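# Seat the protruding drives in a tower server

## Task

Push in every drive that protrudes from its bay in the tower server until it is fully home, with its front flush with the fronts of the two outermost drives, and then close its lever so that it latches. Pushing the drive in before closing the lever is allowed. The server is loose on the table: it may tilt only a little, must finish where it began, and each drive must stay seated once the robot lets go. Nothing may be knocked off the table.

## Robot and tools

ROBOT. There are two six-joint arms, left_arm and right_arm, each with a parallel two-finger gripper. The base of left_arm is at (+0.039, +0.489, 0) m and the base of right_arm is at (-0.011, -0.478, 0) m. The names are labels only and do not tell you which side of a camera image an arm is on.

FRAMES. All reported poses share one scene frame. Its origin is on the table top midway between the arms, +x points forward over the table, +z points up, and left_arm sits toward +y. Each gripper also has its own frame. The fingers point along its +z axis and close along its y axis. end_effector_position is the spot between the pads when they are shut, about 2 cm short of the fingertips. Closing pushes the tips roughly 10 mm further along +z. Printed hand positions can be somewhat off, more so when an arm is stretched far.

THE 14-NUMBER ROW. Every motion command uses a row of 14 numbers, each between -1 and 1. The first seven are for left_arm and the last seven for right_arm, each in the order dx, dy, dz, rx, ry, rz, opening. Both halves must be present even if one arm stays put. dx, dy, dz and rx, ry, rz are offsets, not poses. They are expressed in that gripper's own axes and measured from the gripper pose in the latest result that showed it. Before any such result exists, and for later calls within one reply, they are measured from where the arm is when the command starts. A value of 1.0 means 0.6 m of translation or 180 degrees of rotation, and rx, ry, rz together form one rotation vector. opening is absolute: +1 is fully open (0.084 m) and -1 is fully shut. All-zero offsets do not hold still: they pull the arm back to the reference pose. For an arm that should not move, give its offset back to where you want it in the first call of a reply and zeros after that.

execute_actions. Its argument actions is a list holding at most one item. An empty list only reports the state. An item with rows (1 to 15 rows) and steps (1 to 15, default 15) runs that many control steps of 1/30 s, one row per step. The last row repeats if there are fewer rows than steps. Every row refers to the same reference pose, so the rows do not add up. An item with only steps (up to 300) is a wait counted from the previous result, and your thinking time is included in it. The optional pictures flag switches the camera images on or off. A refused call sends nothing.

move. target is one 14-number row with the meaning above. speed is each arm's top path speed in m/s, from 0.002 to 0.5 (default 0.25), and rotation is capped at twice that value in rad/s. Each gripper follows a straight line to its target, turning the shorter way. The paths end together and last 0.5 to 10 s; if the paths are longer, they are cut off at 10 s. Paths do not avoid obstacles or the other arm. Grippers lag behind, can drift off the line and can overshoot the speed near full stretch. The opening is applied at the start. The result ends with a move: line giving the outcome (done, off_target, moving, held, fault) and any limits: paced means the sent pose was clipped, and held means some steps were blocked, after which the arm may then lurch fast. It also gives each gripper's distance from its target. Faster contact hits harder, and aiming further beyond the contact point presses harder.

wait. seconds, from 0 to 10, lets the simulation run with no new command.

zoom_image. camera is one of cam_head_left, cam_head_right, cam_left_wrist, cam_right_wrist. region is [x0, y0, x1, y1] in pixels of that camera's latest image, with (0, 0) at the top left and at most 504 by 504 pixels. All images are 896x504. Calibration data is supplied but only approximate.

read_manual returns licence texts only. finished_scene takes scene, the current scene number. It ends that scene for good and reports whether the task succeeded. Replying without any tool call ends everything.

MOTION LIMITS. At each control step the commanded pose is limited to 70 mm and 16 degrees from the measured pose. After an action the arm continues at most to its last clipped pose, so read the result and send the remainder. If position and orientation cannot both be reached, position wins. Elbows stop just short of straight. Joint ranges (rad): waist -6.283 to 6.283, shoulder -2.304 to 2.304, elbow -4.224 to 0.061, forearm roll -6.283 to 6.283, wrist pitch -2.164 to 2.164, wrist roll -6.283 to 6.283.

RESULT LINES. The state line gives each gripper's position, quat_wxyz and velocities. grip_measured is the actual finger opening on the opening scale; to keep hold of something, command clearly less than it. A Hand target line shows where the controller is steering each gripper. HELD marks steps that were not sent. A pose unreachable line names an arm whose command the clearance check changed or blocked. MOTOR HOT appears from 65 °C, and at 80 °C an OVER-TEMPERATURE FAULT brakes that arm until it cools.

CAUTIONS. Load limits (N m): waist 53.4, shoulder 53.4, elbow 44.5, forearm roll 24, wrist pitch 16.9, wrist roll 16.9. Reaching one causes a TORQUE FAULT: the arm backs off slightly, freezes for 10 s and drops the rest of the call. Press drives and levers gently and slowly. Steady or avoid the server so it neither tips nor slides. Keep the arms from touching each other, and avoid slams and drops. The simulation keeps running while you think.

Each tool is called as name([rows], argument=value, ...), one row to a line, values as JSON.

## Session

execute_actions(actions=[])

Scene clock: 0.00 s of 15600.00 s.
left_arm: end_effector_position=(+0.3545, +0.4172, +0.3399) grip_measured=+1.00 end_effector_quat_wxyz=(-0.344, -0.455, -0.541, +0.618) end_effector_velocity=(+0.000, -0.000, -0.000) end_effector_angular_velocity=(-0.000, +0.001, +0.000) | right_arm: end_effector_position=(+0.1552, -0.7575, +0.1948) grip_measured=+1.00 end_effector_quat_wxyz=(+0.018, +0.812, -0.272, -0.516) end_effector_velocity=(+0.000, +0.000, -0.000) end_effector_angular_velocity=(-0.000, -0.000, +0.001)
Joint positions: left_arm=[ 0.319 -0.414 -0.642 -0.958 -1.704 -0.55   0.084] | right_arm=[-0.705 -0.657 -0.953 -0.407 -1.354  0.226  0.084]
Joint velocities: left_arm=[ 0.    -0.001  0.    -0.     0.    -0.     0.   ] | right_arm=[ 0.    -0.     0.    -0.     0.001  0.     0.   ]
Hand target (left_arm): +0.354, +0.417, +0.340; -0.344, -0.455, -0.541, +0.618
Hand target (right_arm): +0.155, -0.758, +0.195; +0.018, +0.812, -0.272, -0.516

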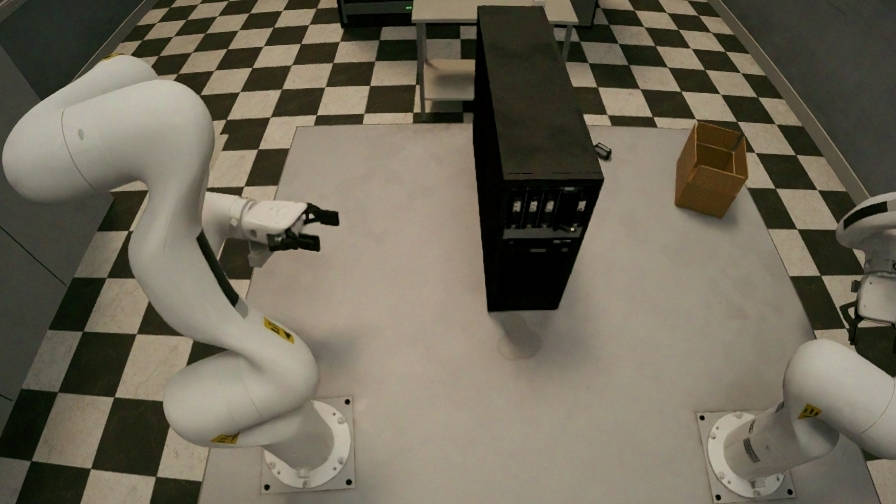

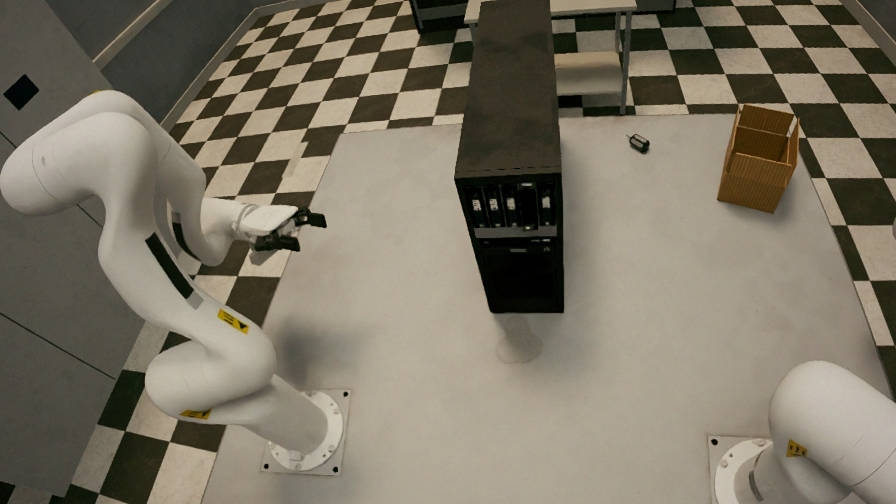

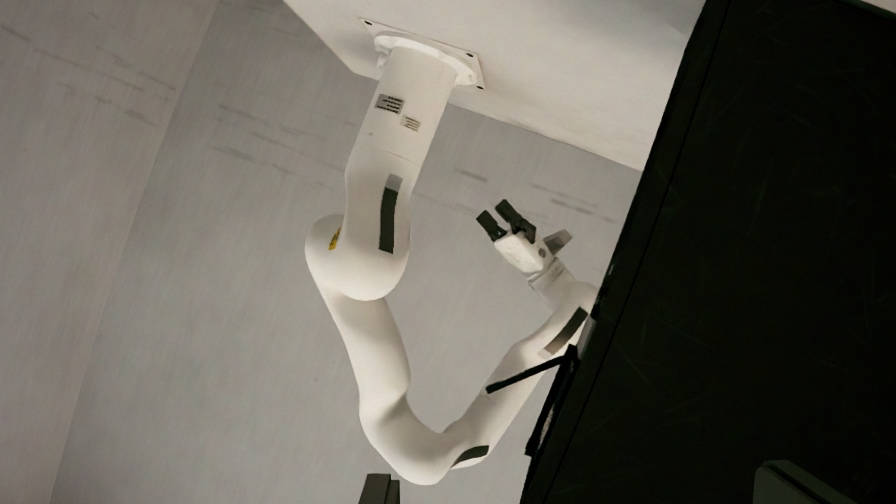

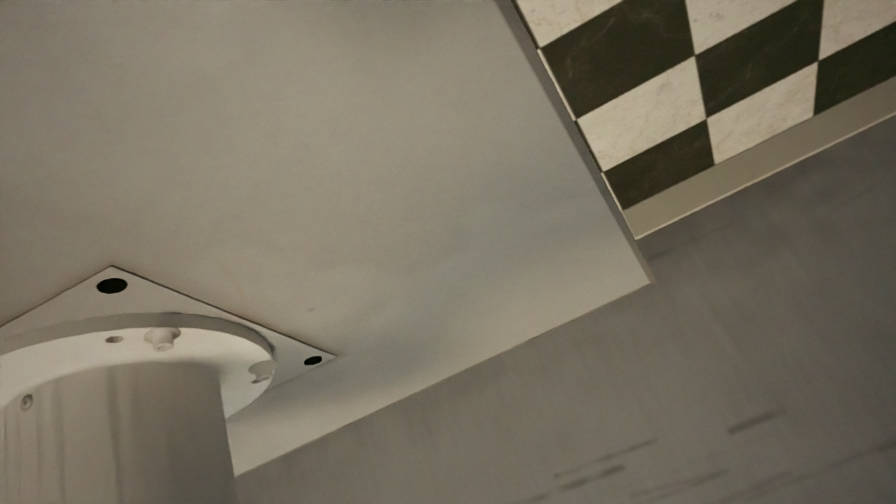

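zoom_image(camera="cam_head_right", region=[440, 160, 600, 260])

zoom_image(camera="cam_head_left", region=[470, 160, 630, 260])

Region (440, 160, 600, 260) of cam_head_right's 896x504 image, scaled by 3.150, with more detail than that image has; it fills the top 315 rows of this view, and the rest is white.

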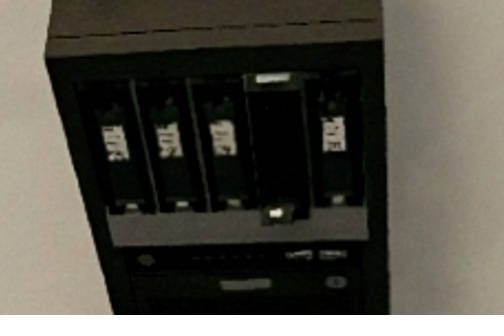

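Region (470, 160, 630, 260) of cam_head_left's 896x504 image, scaled by 3.150, with more detail than that image has; it fills the top 315 rows of this view, and the rest is white.

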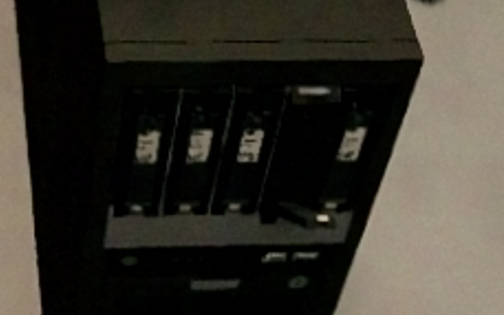

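move(target=[-0.035, -0.282, 0.757, -0.554, -0.1016, 0.0841, -1, 0, 0, 0, 0, 0, 0, 1], speed=0.3)

Scene clock: 17.67 s of 15600.00 s.
left_arm: end_effector_position=(+0.2948, +0.3171, +0.3582) grip_measured=-1.00 end_effector_quat_wxyz=(+0.473, +0.366, +0.626, -0.500) end_effector_velocity=(-0.000, -0.000, -0.000) end_effector_angular_velocity=(-0.000, +0.001, -0.000) | right_arm: end_effector_position=(+0.1552, -0.7575, +0.1948) grip_measured=+1.00 end_effector_quat_wxyz=(+0.018, +0.812, -0.272, -0.516) end_effector_velocity=(+0.000, -0.001, +0.000) end_effector_angular_velocity=(-0.001, -0.002, -0.001)
Joint positions: left_arm=[ 0.201  0.076 -0.148 -1.473 -1.54  -0.508  0.   ] | right_arm=[-0.705 -0.657 -0.953 -0.407 -1.354  0.226  0.084]
Joint velocities: left_arm=[ 0.    -0.001  0.     0.    -0.     0.001  0.   ] | right_arm=[-0.001  0.002 -0.     0.     0.001 -0.001  0.   ]
Hand target (left_arm): +0.295, +0.317, +0.358; +0.473, +0.366, +0.626, -0.500
Hand target (right_arm): +0.155, -0.758, +0.195; +0.018, +0.812, -0.272, -0.516
Off the commanded pose (left_arm): 0.367 m, 78 deg; position and orientation clipped at the last step of the last action.
Off the commanded pose (right_arm): 0.000 m, 0 deg.
After step 90, 11.33 s passed at rest.
move: held (left_arm); limits=paced,held; held on 72 of 100 steps (left_arm), including the last (left_arm)
pose unreachable (left arm): on one or more control steps of this call this arm could not follow its commanded pose, so it was not sent that pose on those steps. On the call's last step it was still not sent that pose. It may still have moved: this result reports where it is.
cause: the commanded pose would bring two parts of the arm too close to each other (joints 2 (shoulder) to 4 (forearm roll) lie between them).
camera_calibration (this result's frames):
cam_left_wrist: T_world_to_cam=[[0.925374, 0.23658, -0.296163, -0.207593], [0.291496, 0.0553044, 0.954972, -0.385713], [0.242306, -0.970037, -0.017785, 0.373979], [0, 0, 0, 1]] pos_world=[0.213918, 0.433217, 0.313515]
cam_right_wrist: T_world_to_cam=[[-0.408092, -0.861814, 0.301228, -0.618629], [-0.321885, 0.444592, 0.8359, 0.288765], [-0.854313, 0.244163, -0.458839, 0.541792], [0, 0, 0, 1]] pos_world=[0.303352, -0.793811, 0.193566]

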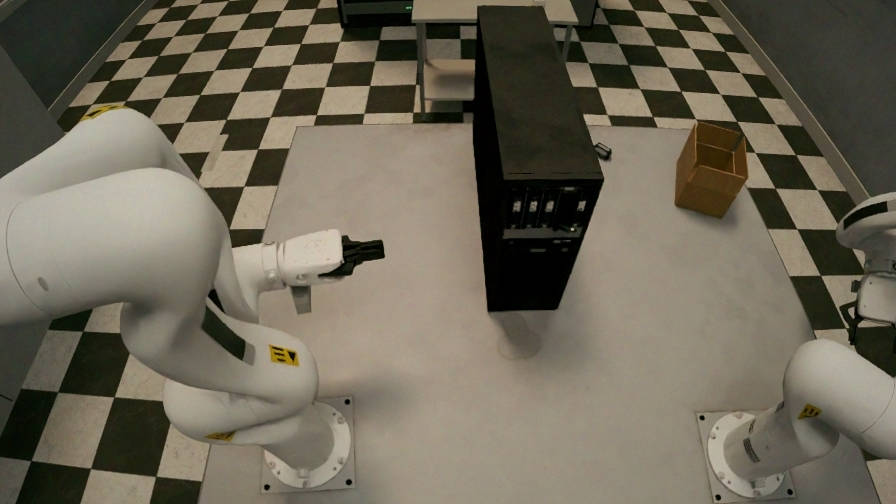

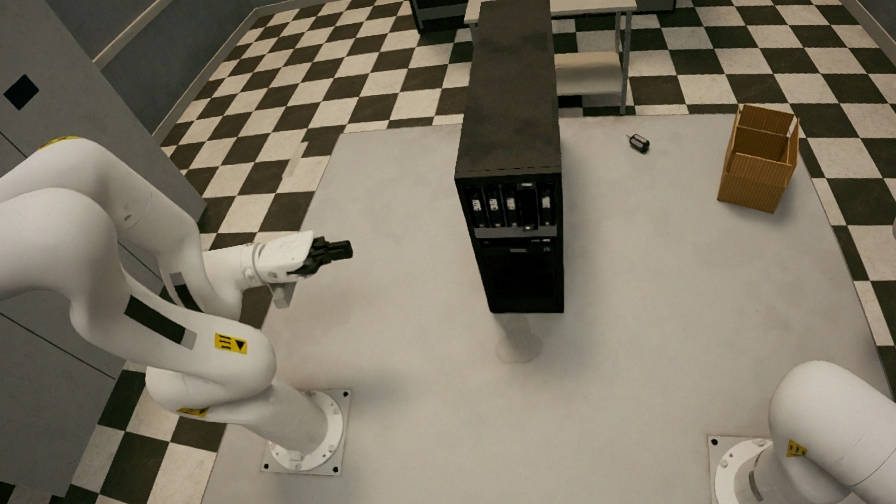

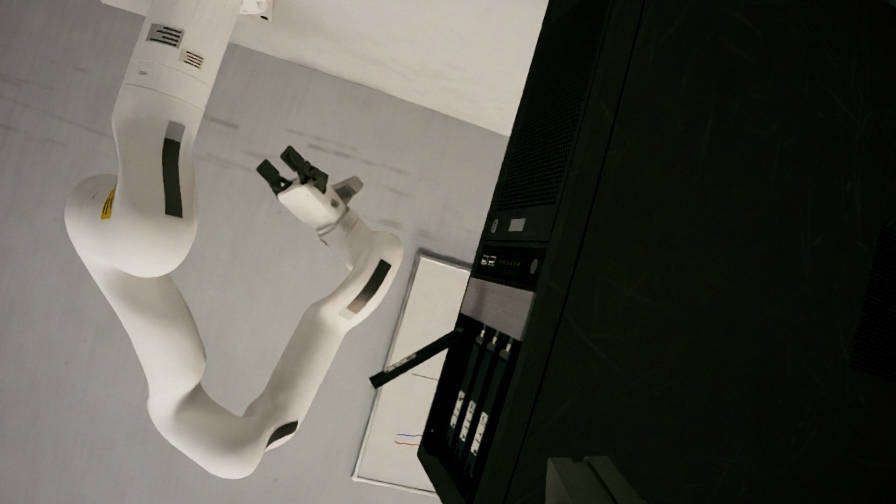

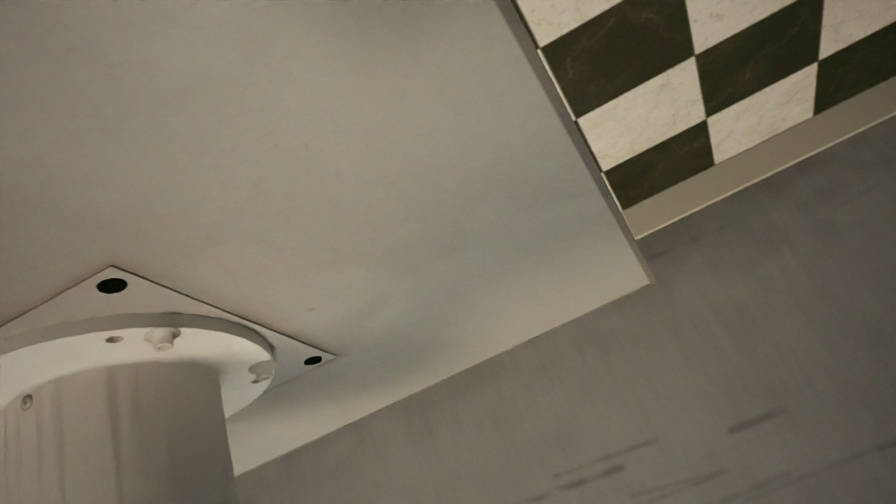

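move(target=[-0.2025, -0.181, 0.1607, 0, 0, 0, -1, 0, 0, 0, 0, 0, 0, 1], speed=0.3)

Scene clock: 24.73 s of 15600.00 s.
left_arm: end_effector_position=(+0.2504, +0.1999, +0.4998) grip_measured=-1.00 end_effector_quat_wxyz=(+0.473, +0.366, +0.627, -0.500) end_effector_velocity=(+0.000, -0.001, +0.001) end_effector_angular_velocity=(+0.002, -0.000, +0.004) | right_arm: end_effector_position=(+0.1552, -0.7575, +0.1948) grip_measured=+1.00 end_effector_quat_wxyz=(+0.018, +0.812, -0.272, -0.516) end_effector_velocity=(-0.000, +0.000, +0.000) end_effector_angular_velocity=(+0.001, +0.001, +0.000)
Joint positions: left_arm=[-0.434  0.751 -0.175 -1.876 -1.107 -1.152  0.   ] | right_arm=[-0.705 -0.657 -0.953 -0.407 -1.354  0.226  0.084]
Joint velocities: left_arm=[-0.01   0.002 -0.002 -0.007  0.013 -0.     0.   ] | right_arm=[ 0.    -0.     0.    -0.    -0.001 -0.    -0.   ]
Hand target (left_arm): +0.250, +0.200, +0.500; +0.473, +0.366, +0.627, -0.499
Hand target (right_arm): +0.155, -0.758, +0.195; +0.018, +0.812, -0.272, -0.516
Off the commanded pose (left_arm): 0.001 m, 0 deg.
Off the commanded pose (right_arm): 0.000 m, 0 deg.
After step 90, 2.07 s passed at rest.
move: done; limits=paced
camera_calibration (this result's frames):
cam_left_wrist: T_world_to_cam=[[0.925353, 0.237816, -0.295239, -0.0976056], [0.291033, 0.0534426, 0.955219, -0.501098], [0.242945, -0.969839, -0.0197592, 0.274374], [0, 0, 0, 1]] pos_world=[0.169498, 0.31609, 0.455263]

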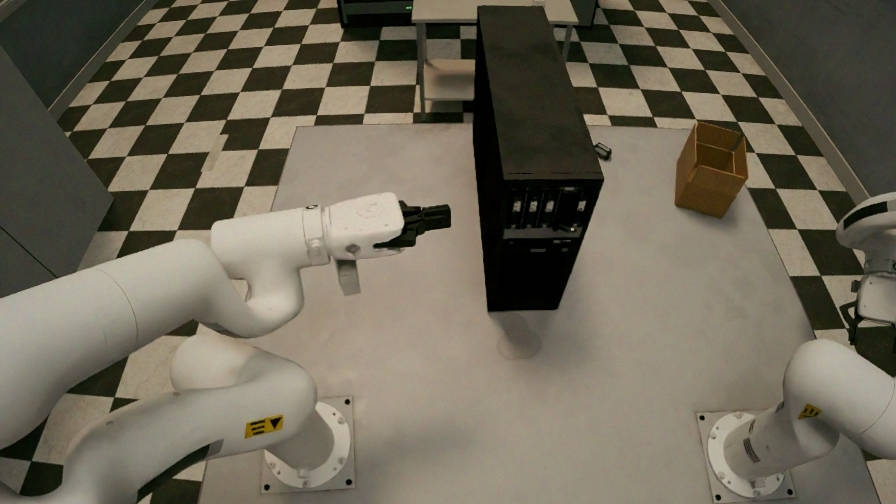

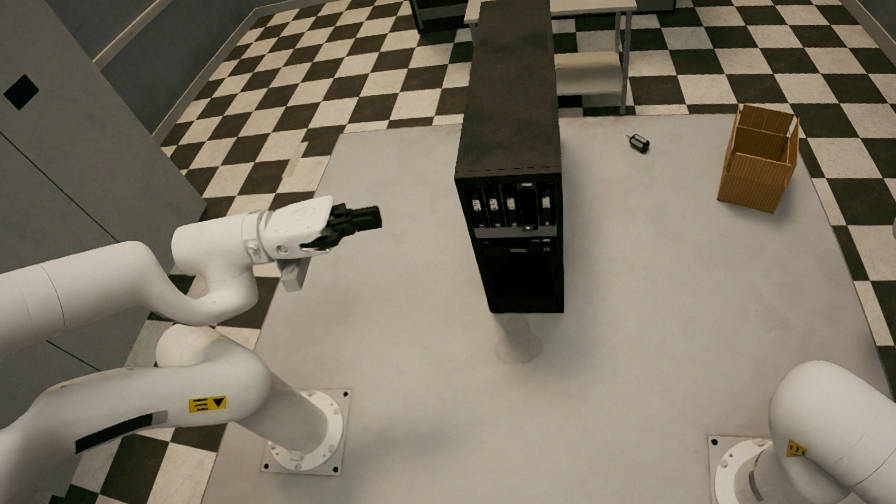

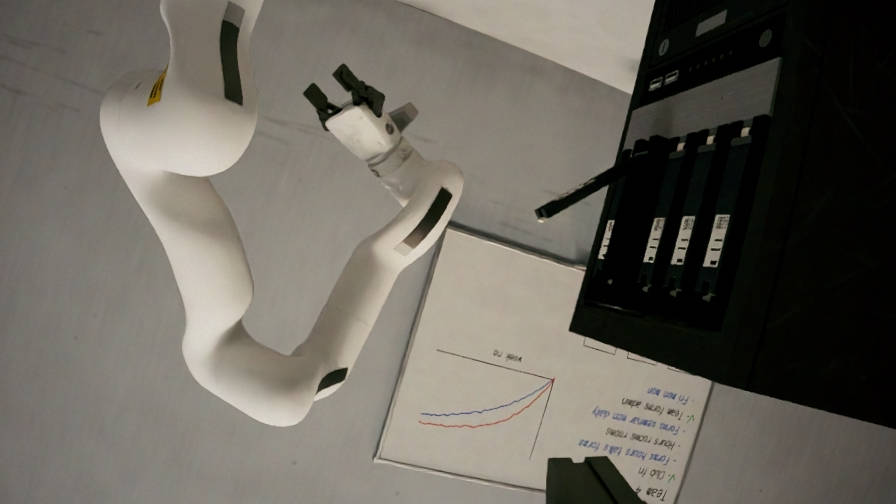

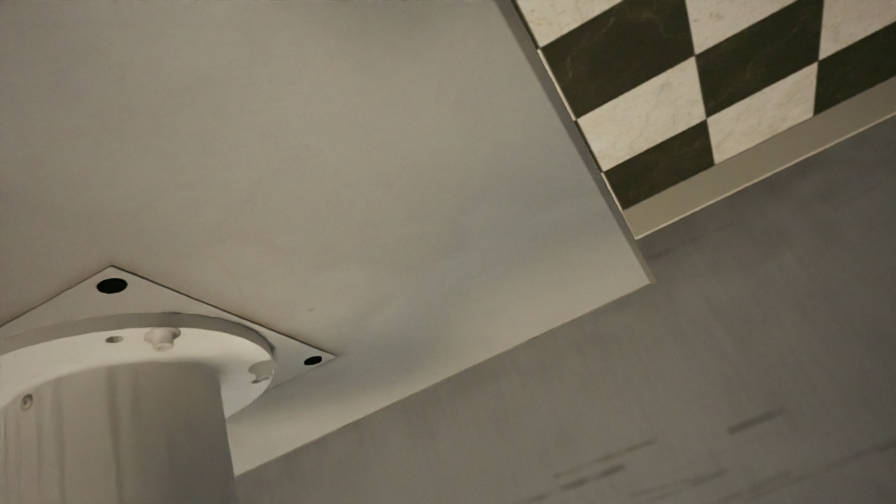

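move(target=[0.194, -0.2425, 0.2815, -0.4215, -0.0743, 0.0652, -1, 0, 0, 0, 0, 0, 0, 1], speed=0.3)

Scene clock: 30.50 s of 15600.00 s.
left_arm: end_effector_position=(+0.1198, -0.0006, +0.4200) grip_measured=-1.00 end_effector_quat_wxyz=(+0.708, +0.001, +0.706, -0.000) end_effector_velocity=(-0.000, -0.001, -0.001) end_effector_angular_velocity=(+0.001, -0.001, +0.009) | right_arm: end_effector_position=(+0.1552, -0.7575, +0.1948) grip_measured=+1.00 end_effector_quat_wxyz=(+0.018, +0.812, -0.272, -0.516) end_effector_velocity=(-0.000, +0.000, +0.000) end_effector_angular_velocity=(+0.001, +0.000, -0.000)
Joint positions: left_arm=[-2.009 -0.459 -0.982 -4.991 -1.73   0.503  0.   ] | right_arm=[-0.705 -0.657 -0.953 -0.407 -1.354  0.226  0.084]
Joint velocities: left_arm=[ 0.002 -0.008 -0.009 -0.006 -0.005  0.001  0.   ] | right_arm=[-0.    -0.     0.     0.    -0.    -0.001 -0.   ]
Hand target (left_arm): +0.120, -0.001, +0.420; +0.708, +0.001, +0.706, +0.000
Hand target (right_arm): +0.155, -0.758, +0.195; +0.018, +0.812, -0.272, -0.516
Off the commanded pose (left_arm): 0.001 m, 0 deg.
Off the commanded pose (right_arm): 0.000 m, 0 deg.
move: done; limits=paced
camera_calibration (this result's frames):
cam_left_wrist: T_world_to_cam=[[-0.00315967, 0.999882, -0.0150195, 0.0413393], [-0.0390548, 0.0148847, 0.999126, -0.355101], [0.999232, 0.0037435, 0.0390032, -0.0046684], [0, 0, 0, 1]] pos_world=[-0.00907298, -0.0360313, 0.355594]
cam_right_wrist: T_world_to_cam=[[-0.408092, -0.861814, 0.301228, -0.618629], [-0.321885, 0.444592, 0.8359, 0.288765], [-0.854313, 0.244163, -0.458839, 0.541792], [0, 0, 0, 1]] pos_world=[0.303352, -0.793811, 0.193566]

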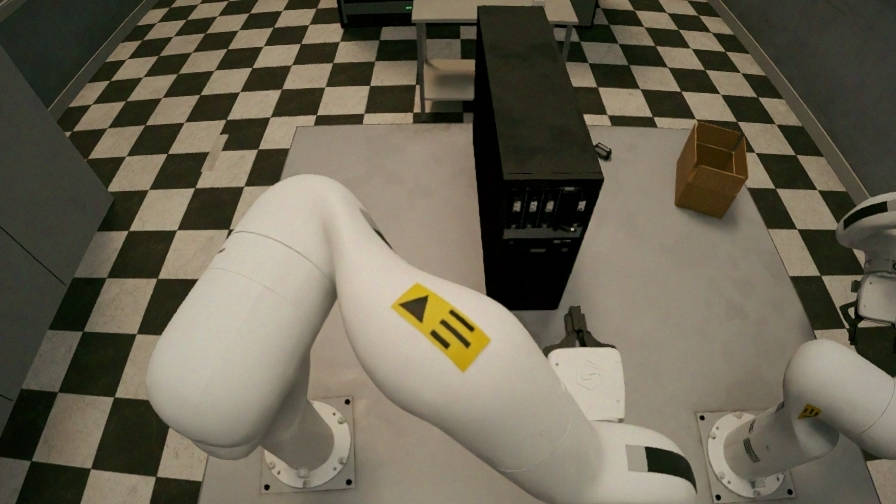

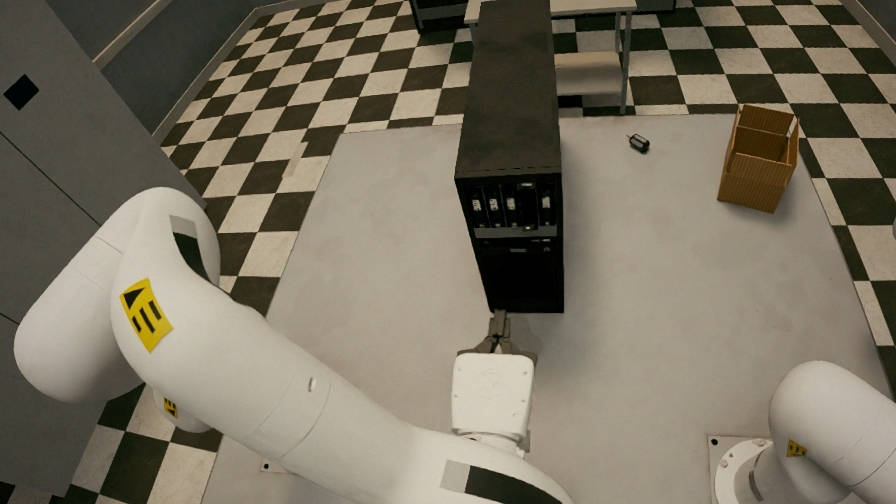

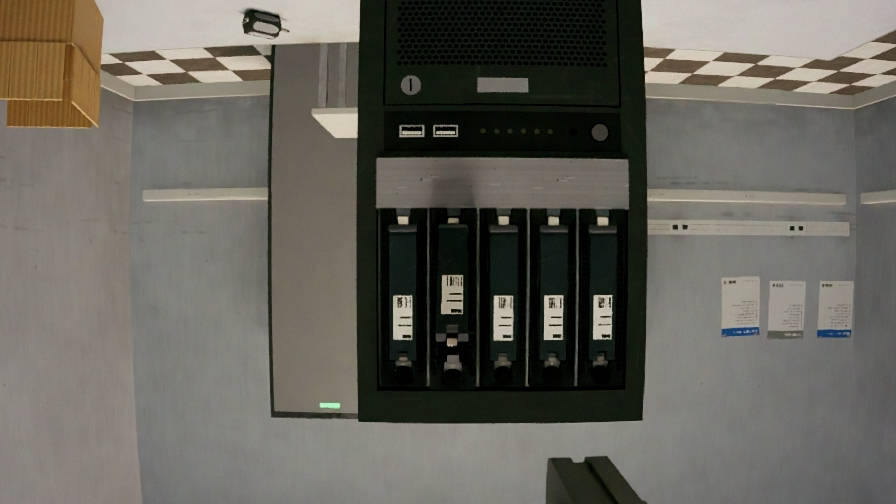

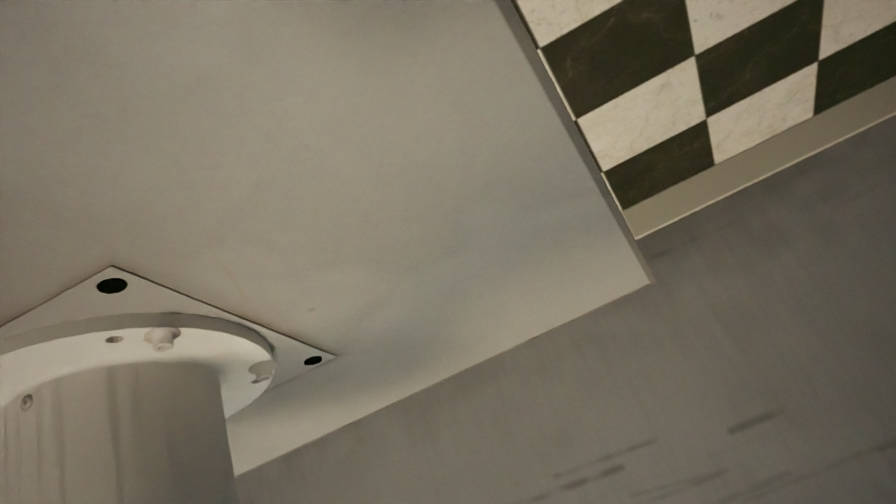

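move(target=[0.0333, -0.054, 0.2, 0, 0, 0, -1, 0, 0, 0, 0, 0, 0, 1], speed=0.2)

Scene clock: 34.97 s of 15600.00 s.
left_arm: end_effector_position=(+0.2396, -0.0330, +0.4000) grip_measured=-1.00 end_effector_quat_wxyz=(+0.708, +0.001, +0.707, -0.000) end_effector_velocity=(+0.002, -0.001, -0.001) end_effector_angular_velocity=(+0.000, +0.000, +0.001) | right_arm: end_effector_position=(+0.1552, -0.7575, +0.1948) grip_measured=+1.00 end_effector_quat_wxyz=(+0.018, +0.812, -0.272, -0.516) end_effector_velocity=(-0.000, +0.000, +0.000) end_effector_angular_velocity=(-0.001, +0.001, -0.000)
Joint positions: left_arm=[-1.77  -0.509 -1.    -4.783 -1.61   0.492  0.   ] | right_arm=[-0.705 -0.657 -0.953 -0.407 -1.354  0.226  0.084]
Joint velocities: left_arm=[ 0.004 -0.002 -0.002  0.003  0.002 -0.     0.   ] | right_arm=[ 0.    -0.     0.    -0.    -0.001  0.001 -0.   ]
Hand target (left_arm): +0.240, -0.033, +0.400; +0.708, +0.001, +0.707, -0.000
Hand target (right_arm): +0.155, -0.758, +0.195; +0.018, +0.812, -0.272, -0.516
Off the commanded pose (left_arm): 0.000 m, 0 deg.
Off the commanded pose (right_arm): 0.000 m, 0 deg.
After step 90, 0.37 s passed at rest.
move: done
camera_calibration (this result's frames):
cam_left_wrist: T_world_to_cam=[[-0.00298626, 0.999886, -0.0147675, 0.0736935], [-0.0384876, 0.0146418, 0.999152, -0.330125], [0.999255, 0.00355209, 0.0384395, -0.123242], [0, 0, 0, 1]] pos_world=[0.110665, -0.0684138, 0.33567]
cam_right_wrist: T_world_to_cam=[[-0.408092, -0.861814, 0.301228, -0.618629], [-0.321885, 0.444592, 0.8359, 0.288765], [-0.854313, 0.244163, -0.458839, 0.541792], [0, 0, 0, 1]] pos_world=[0.303352, -0.793811, 0.193566]

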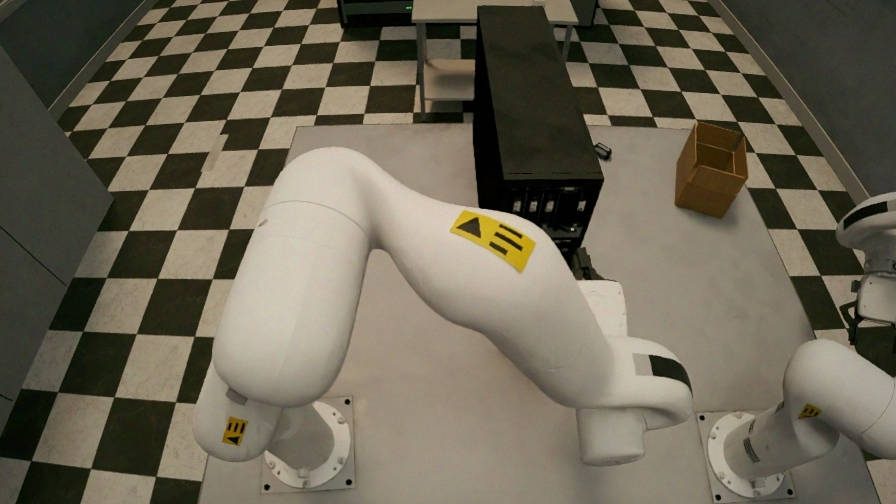

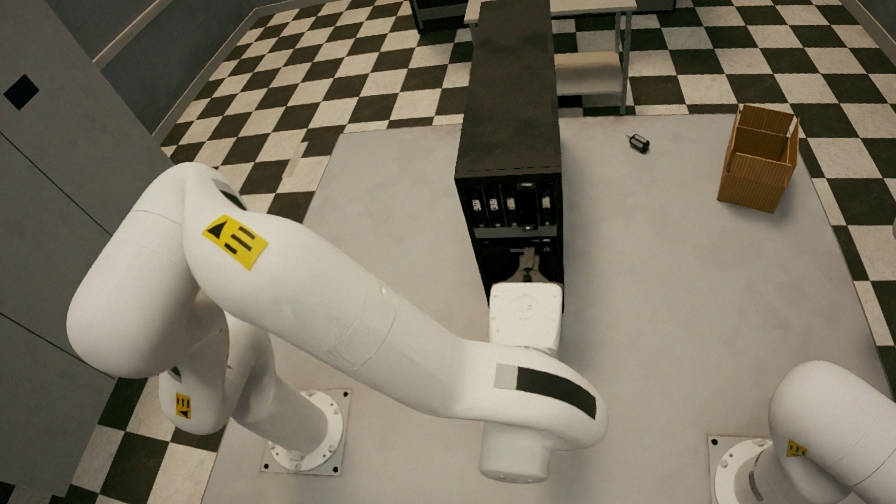

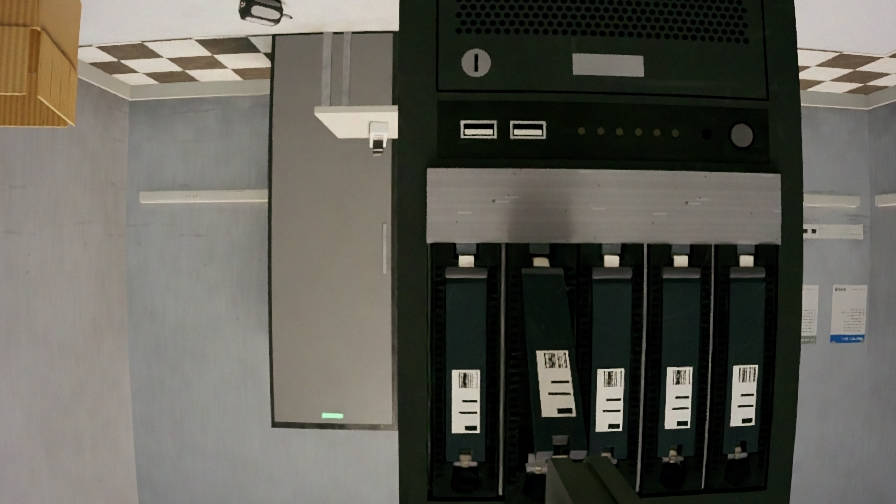

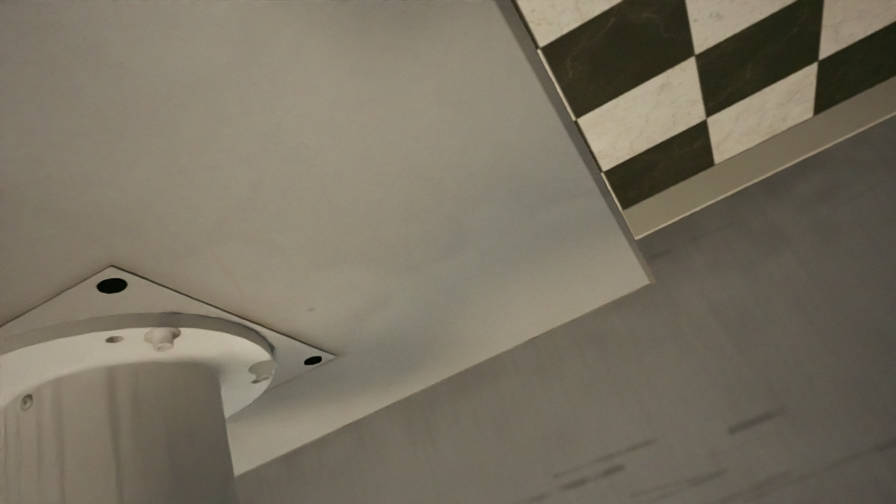

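move(target=[0, 0, 0.16, 0, 0, 0, -1, 0, 0, 0, 0, 0, 0, 1], speed=0.05)

Scene clock: 47.73 s of 15600.00 s.
left_arm: end_effector_position=(+0.2797, -0.0467, +0.3984) grip_measured=-1.00 end_effector_quat_wxyz=(+0.707, +0.023, +0.706, -0.019) end_effector_velocity=(+0.000, -0.000, -0.000) end_effector_angular_velocity=(+0.002, -0.000, -0.001) | right_arm: end_effector_position=(+0.1552, -0.7575, +0.1948) grip_measured=+1.00 end_effector_quat_wxyz=(+0.018, +0.812, -0.272, -0.516) end_effector_velocity=(+0.000, +0.000, +0.000) end_effector_angular_velocity=(-0.000, +0.000, +0.001)
Joint positions: left_arm=[-1.693 -0.507 -0.993 -4.664 -1.546  0.491  0.   ] | right_arm=[-0.705 -0.657 -0.953 -0.407 -1.354  0.226  0.084]
Joint velocities: left_arm=[ 0.    -0.001 -0.     0.001  0.     0.001  0.   ] | right_arm=[ 0.001  0.    -0.     0.    -0.     0.     0.   ]
Hand target (left_arm): +0.280, -0.047, +0.398; +0.707, +0.023, +0.706, -0.019
Hand target (right_arm): +0.155, -0.758, +0.195; +0.018, +0.812, -0.272, -0.516
Off the commanded pose (left_arm): 0.058 m, 3 deg.
Off the commanded pose (right_arm): 0.000 m, 0 deg.
TORQUE FAULT: the external load on joint 1 (waist) of the left arm reached its load limit, and that arm stopped for 10 seconds. A torque fault stops only its own arm. That arm's remaining commands of this call were not run. Joint 1 (waist) of that arm moved back by up to 3 degrees. That arm holds there, with its grip as last carried out, and accepts commands again: back off and push less far. That arm stops again, at the same cost, whenever a joint's load reaches its limit.
move: fault (left_arm)
camera_calibration (this result's frames):
cam_left_wrist: T_world_to_cam=[[0.0544549, 0.99846, -0.0106017, 0.0697271], [-0.0375107, 0.0126555, 0.999216, -0.327179], [0.997811, -0.0540145, 0.038142, -0.165315], [0, 0, 0, 1]] pos_world=[0.148884, -0.0744086, 0.333967]
cam_right_wrist: T_world_to_cam=[[-0.408092, -0.861814, 0.301228, -0.618629], [-0.321885, 0.444592, 0.8359, 0.288765], [-0.854313, 0.244163, -0.458839, 0.541793], [0, 0, 0, 1]] pos_world=[0.303352, -0.793811, 0.193566]

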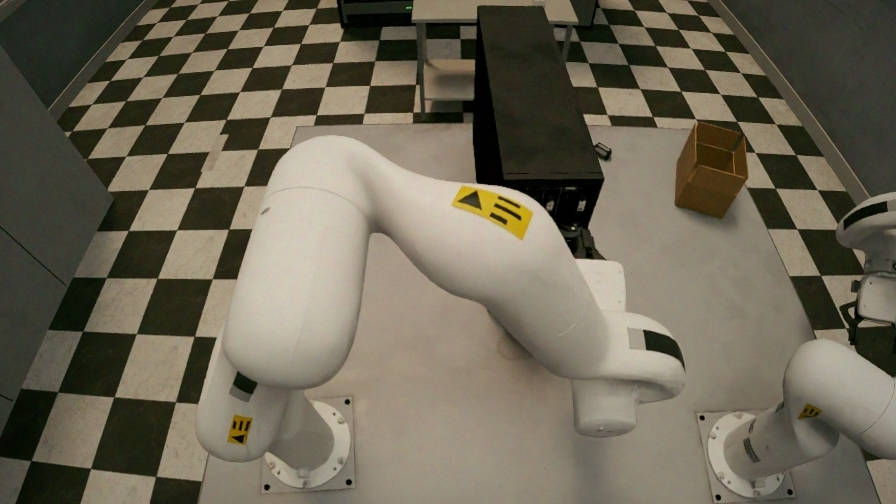

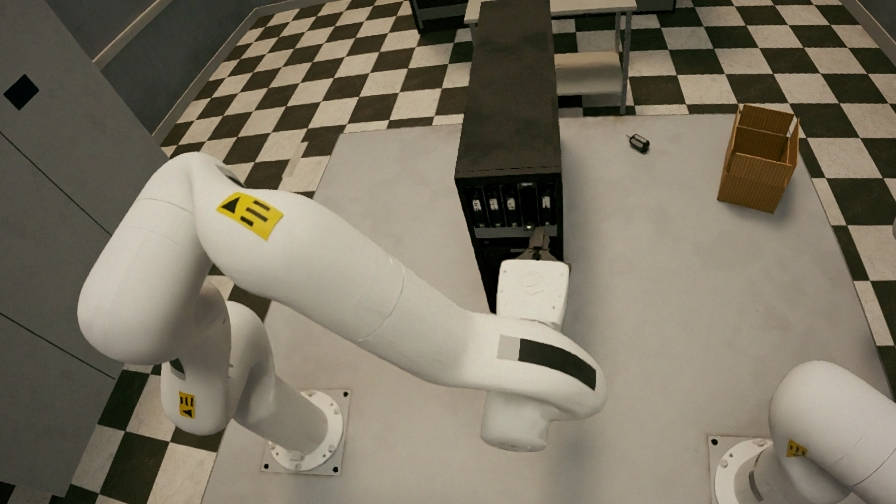

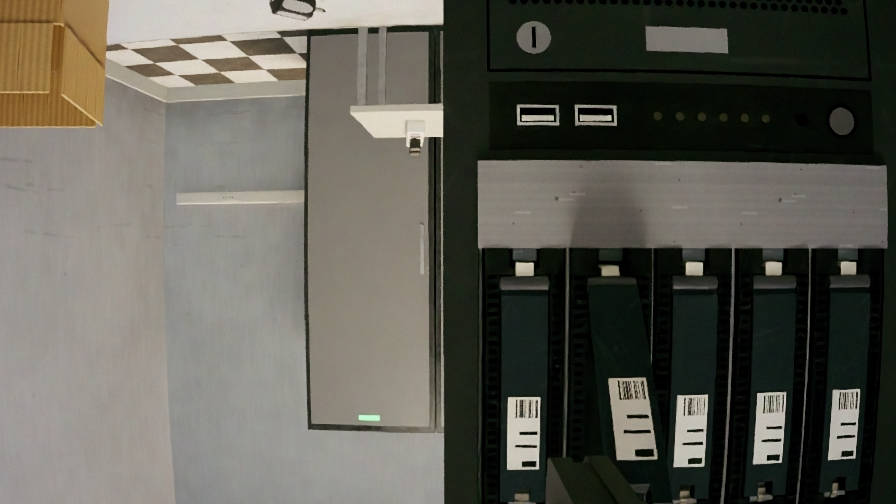

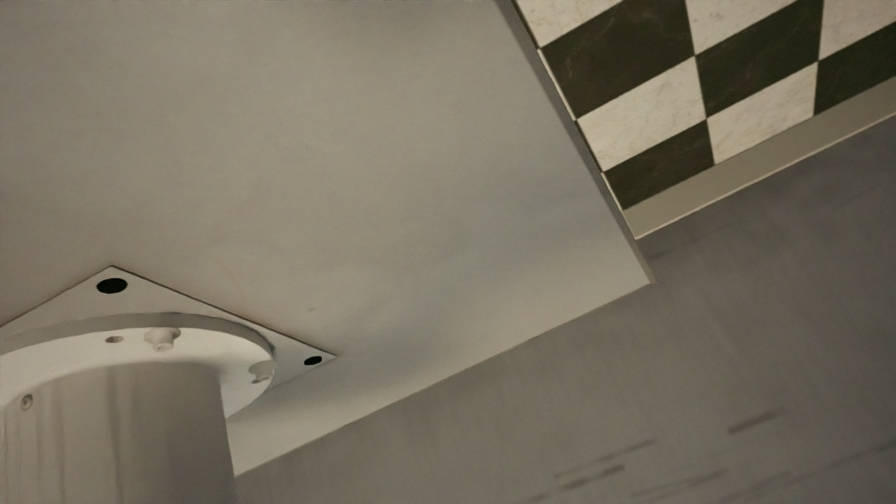

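move(target=[0.0, 0.0228, -0.1, 0, 0, 0, -1, 0, 0, 0, 0, 0, 0, 1], speed=0.1)

Scene clock: 50.63 s of 15600.00 s.
left_arm: end_effector_position=(+0.2207, -0.0296, +0.3985) grip_measured=-1.00 end_effector_quat_wxyz=(+0.707, +0.023, +0.706, -0.019) end_effector_velocity=(-0.002, +0.000, +0.000) end_effector_angular_velocity=(+0.000, -0.000, -0.000) | right_arm: end_effector_position=(+0.1552, -0.7575, +0.1948) grip_measured=+1.00 end_effector_quat_wxyz=(+0.018, +0.812, -0.272, -0.516) end_effector_velocity=(+0.000, +0.000, +0.000) end_effector_angular_velocity=(-0.000, -0.000, +0.000)
Joint positions: left_arm=[-1.809 -0.482 -0.953 -4.768 -1.6    0.476  0.   ] | right_arm=[-0.705 -0.657 -0.953 -0.407 -1.354  0.226  0.084]
Joint velocities: left_arm=[-0.003  0.001  0.001 -0.002 -0.002 -0.     0.   ] | right_arm=[ 0.  0.  0.  0.  0.  0. -0.]
Hand target (left_arm): +0.221, -0.030, +0.399; +0.707, +0.023, +0.706, -0.019
Hand target (right_arm): +0.155, -0.758, +0.195; +0.018, +0.812, -0.272, -0.516
Off the commanded pose (left_arm): 0.000 m, 0 deg.
Off the commanded pose (right_arm): 0.000 m, 0 deg.
move: done
camera_calibration (this result's frames):
cam_left_wrist: T_world_to_cam=[[0.0543655, 0.998464, -0.0107059, 0.0559132], [-0.0377644, 0.0127701, 0.999205, -0.329652], [0.997807, -0.0539179, 0.0384006, -0.105699], [0, 0, 0, 1]] pos_world=[0.0899784, -0.0573167, 0.334047]
cam_right_wrist: T_world_to_cam=[[-0.408092, -0.861814, 0.301228, -0.618629], [-0.321886, 0.444592, 0.835899, 0.288765], [-0.854313, 0.244163, -0.45884, 0.541793], [0, 0, 0, 1]] pos_world=[0.303352, -0.793811, 0.193566]

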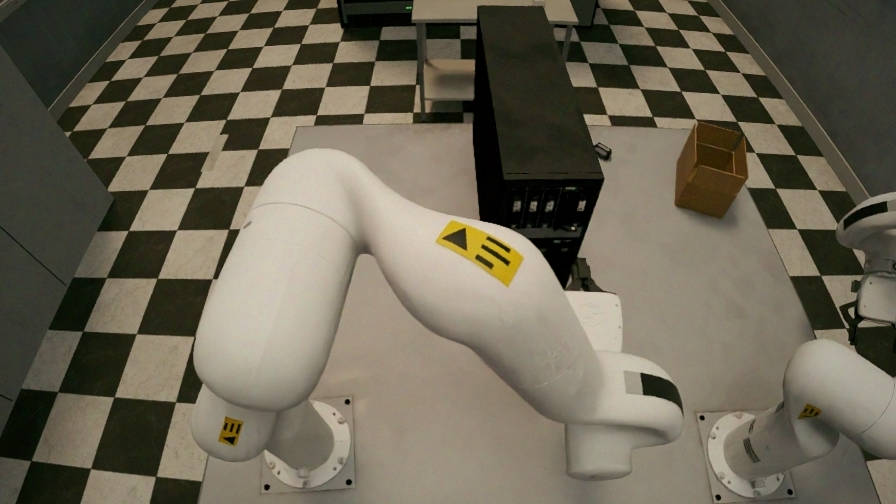

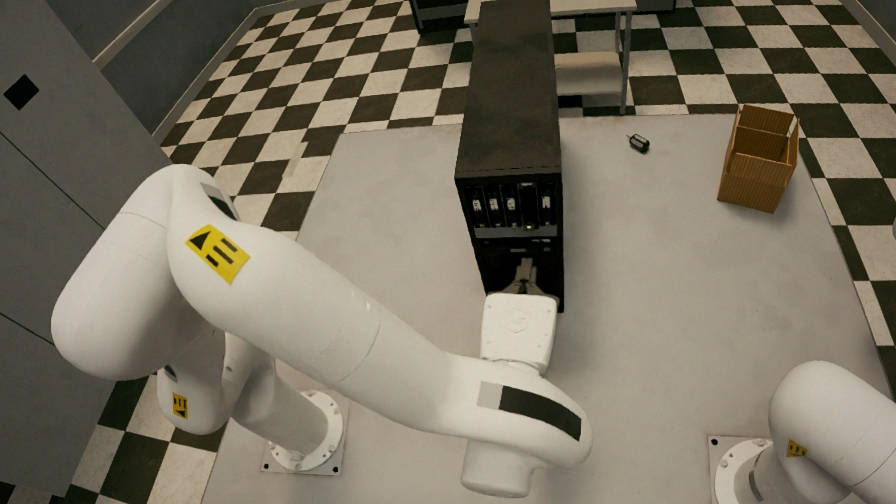

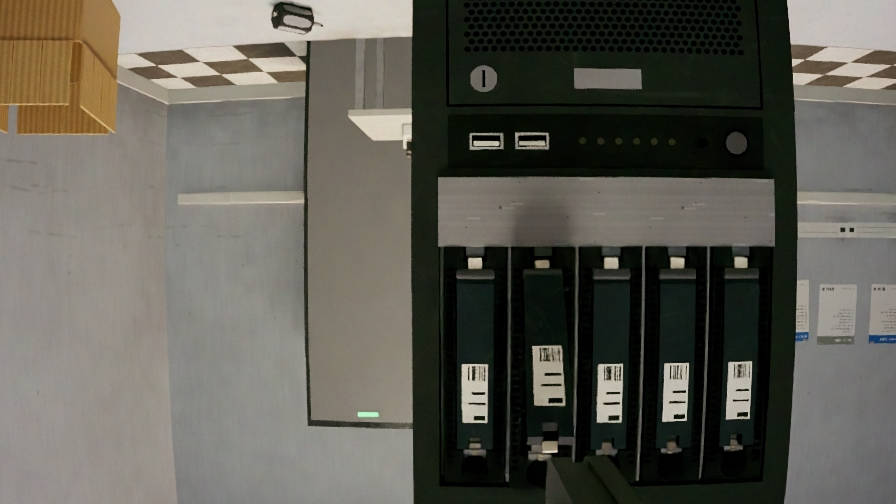

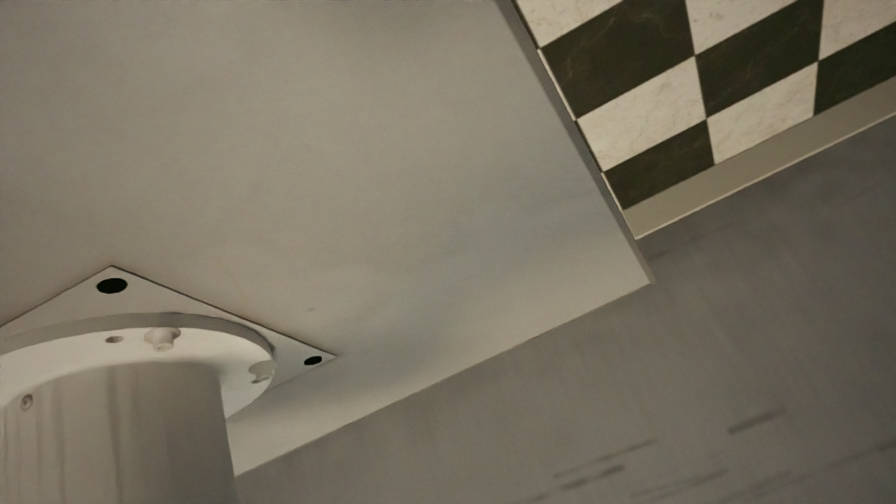

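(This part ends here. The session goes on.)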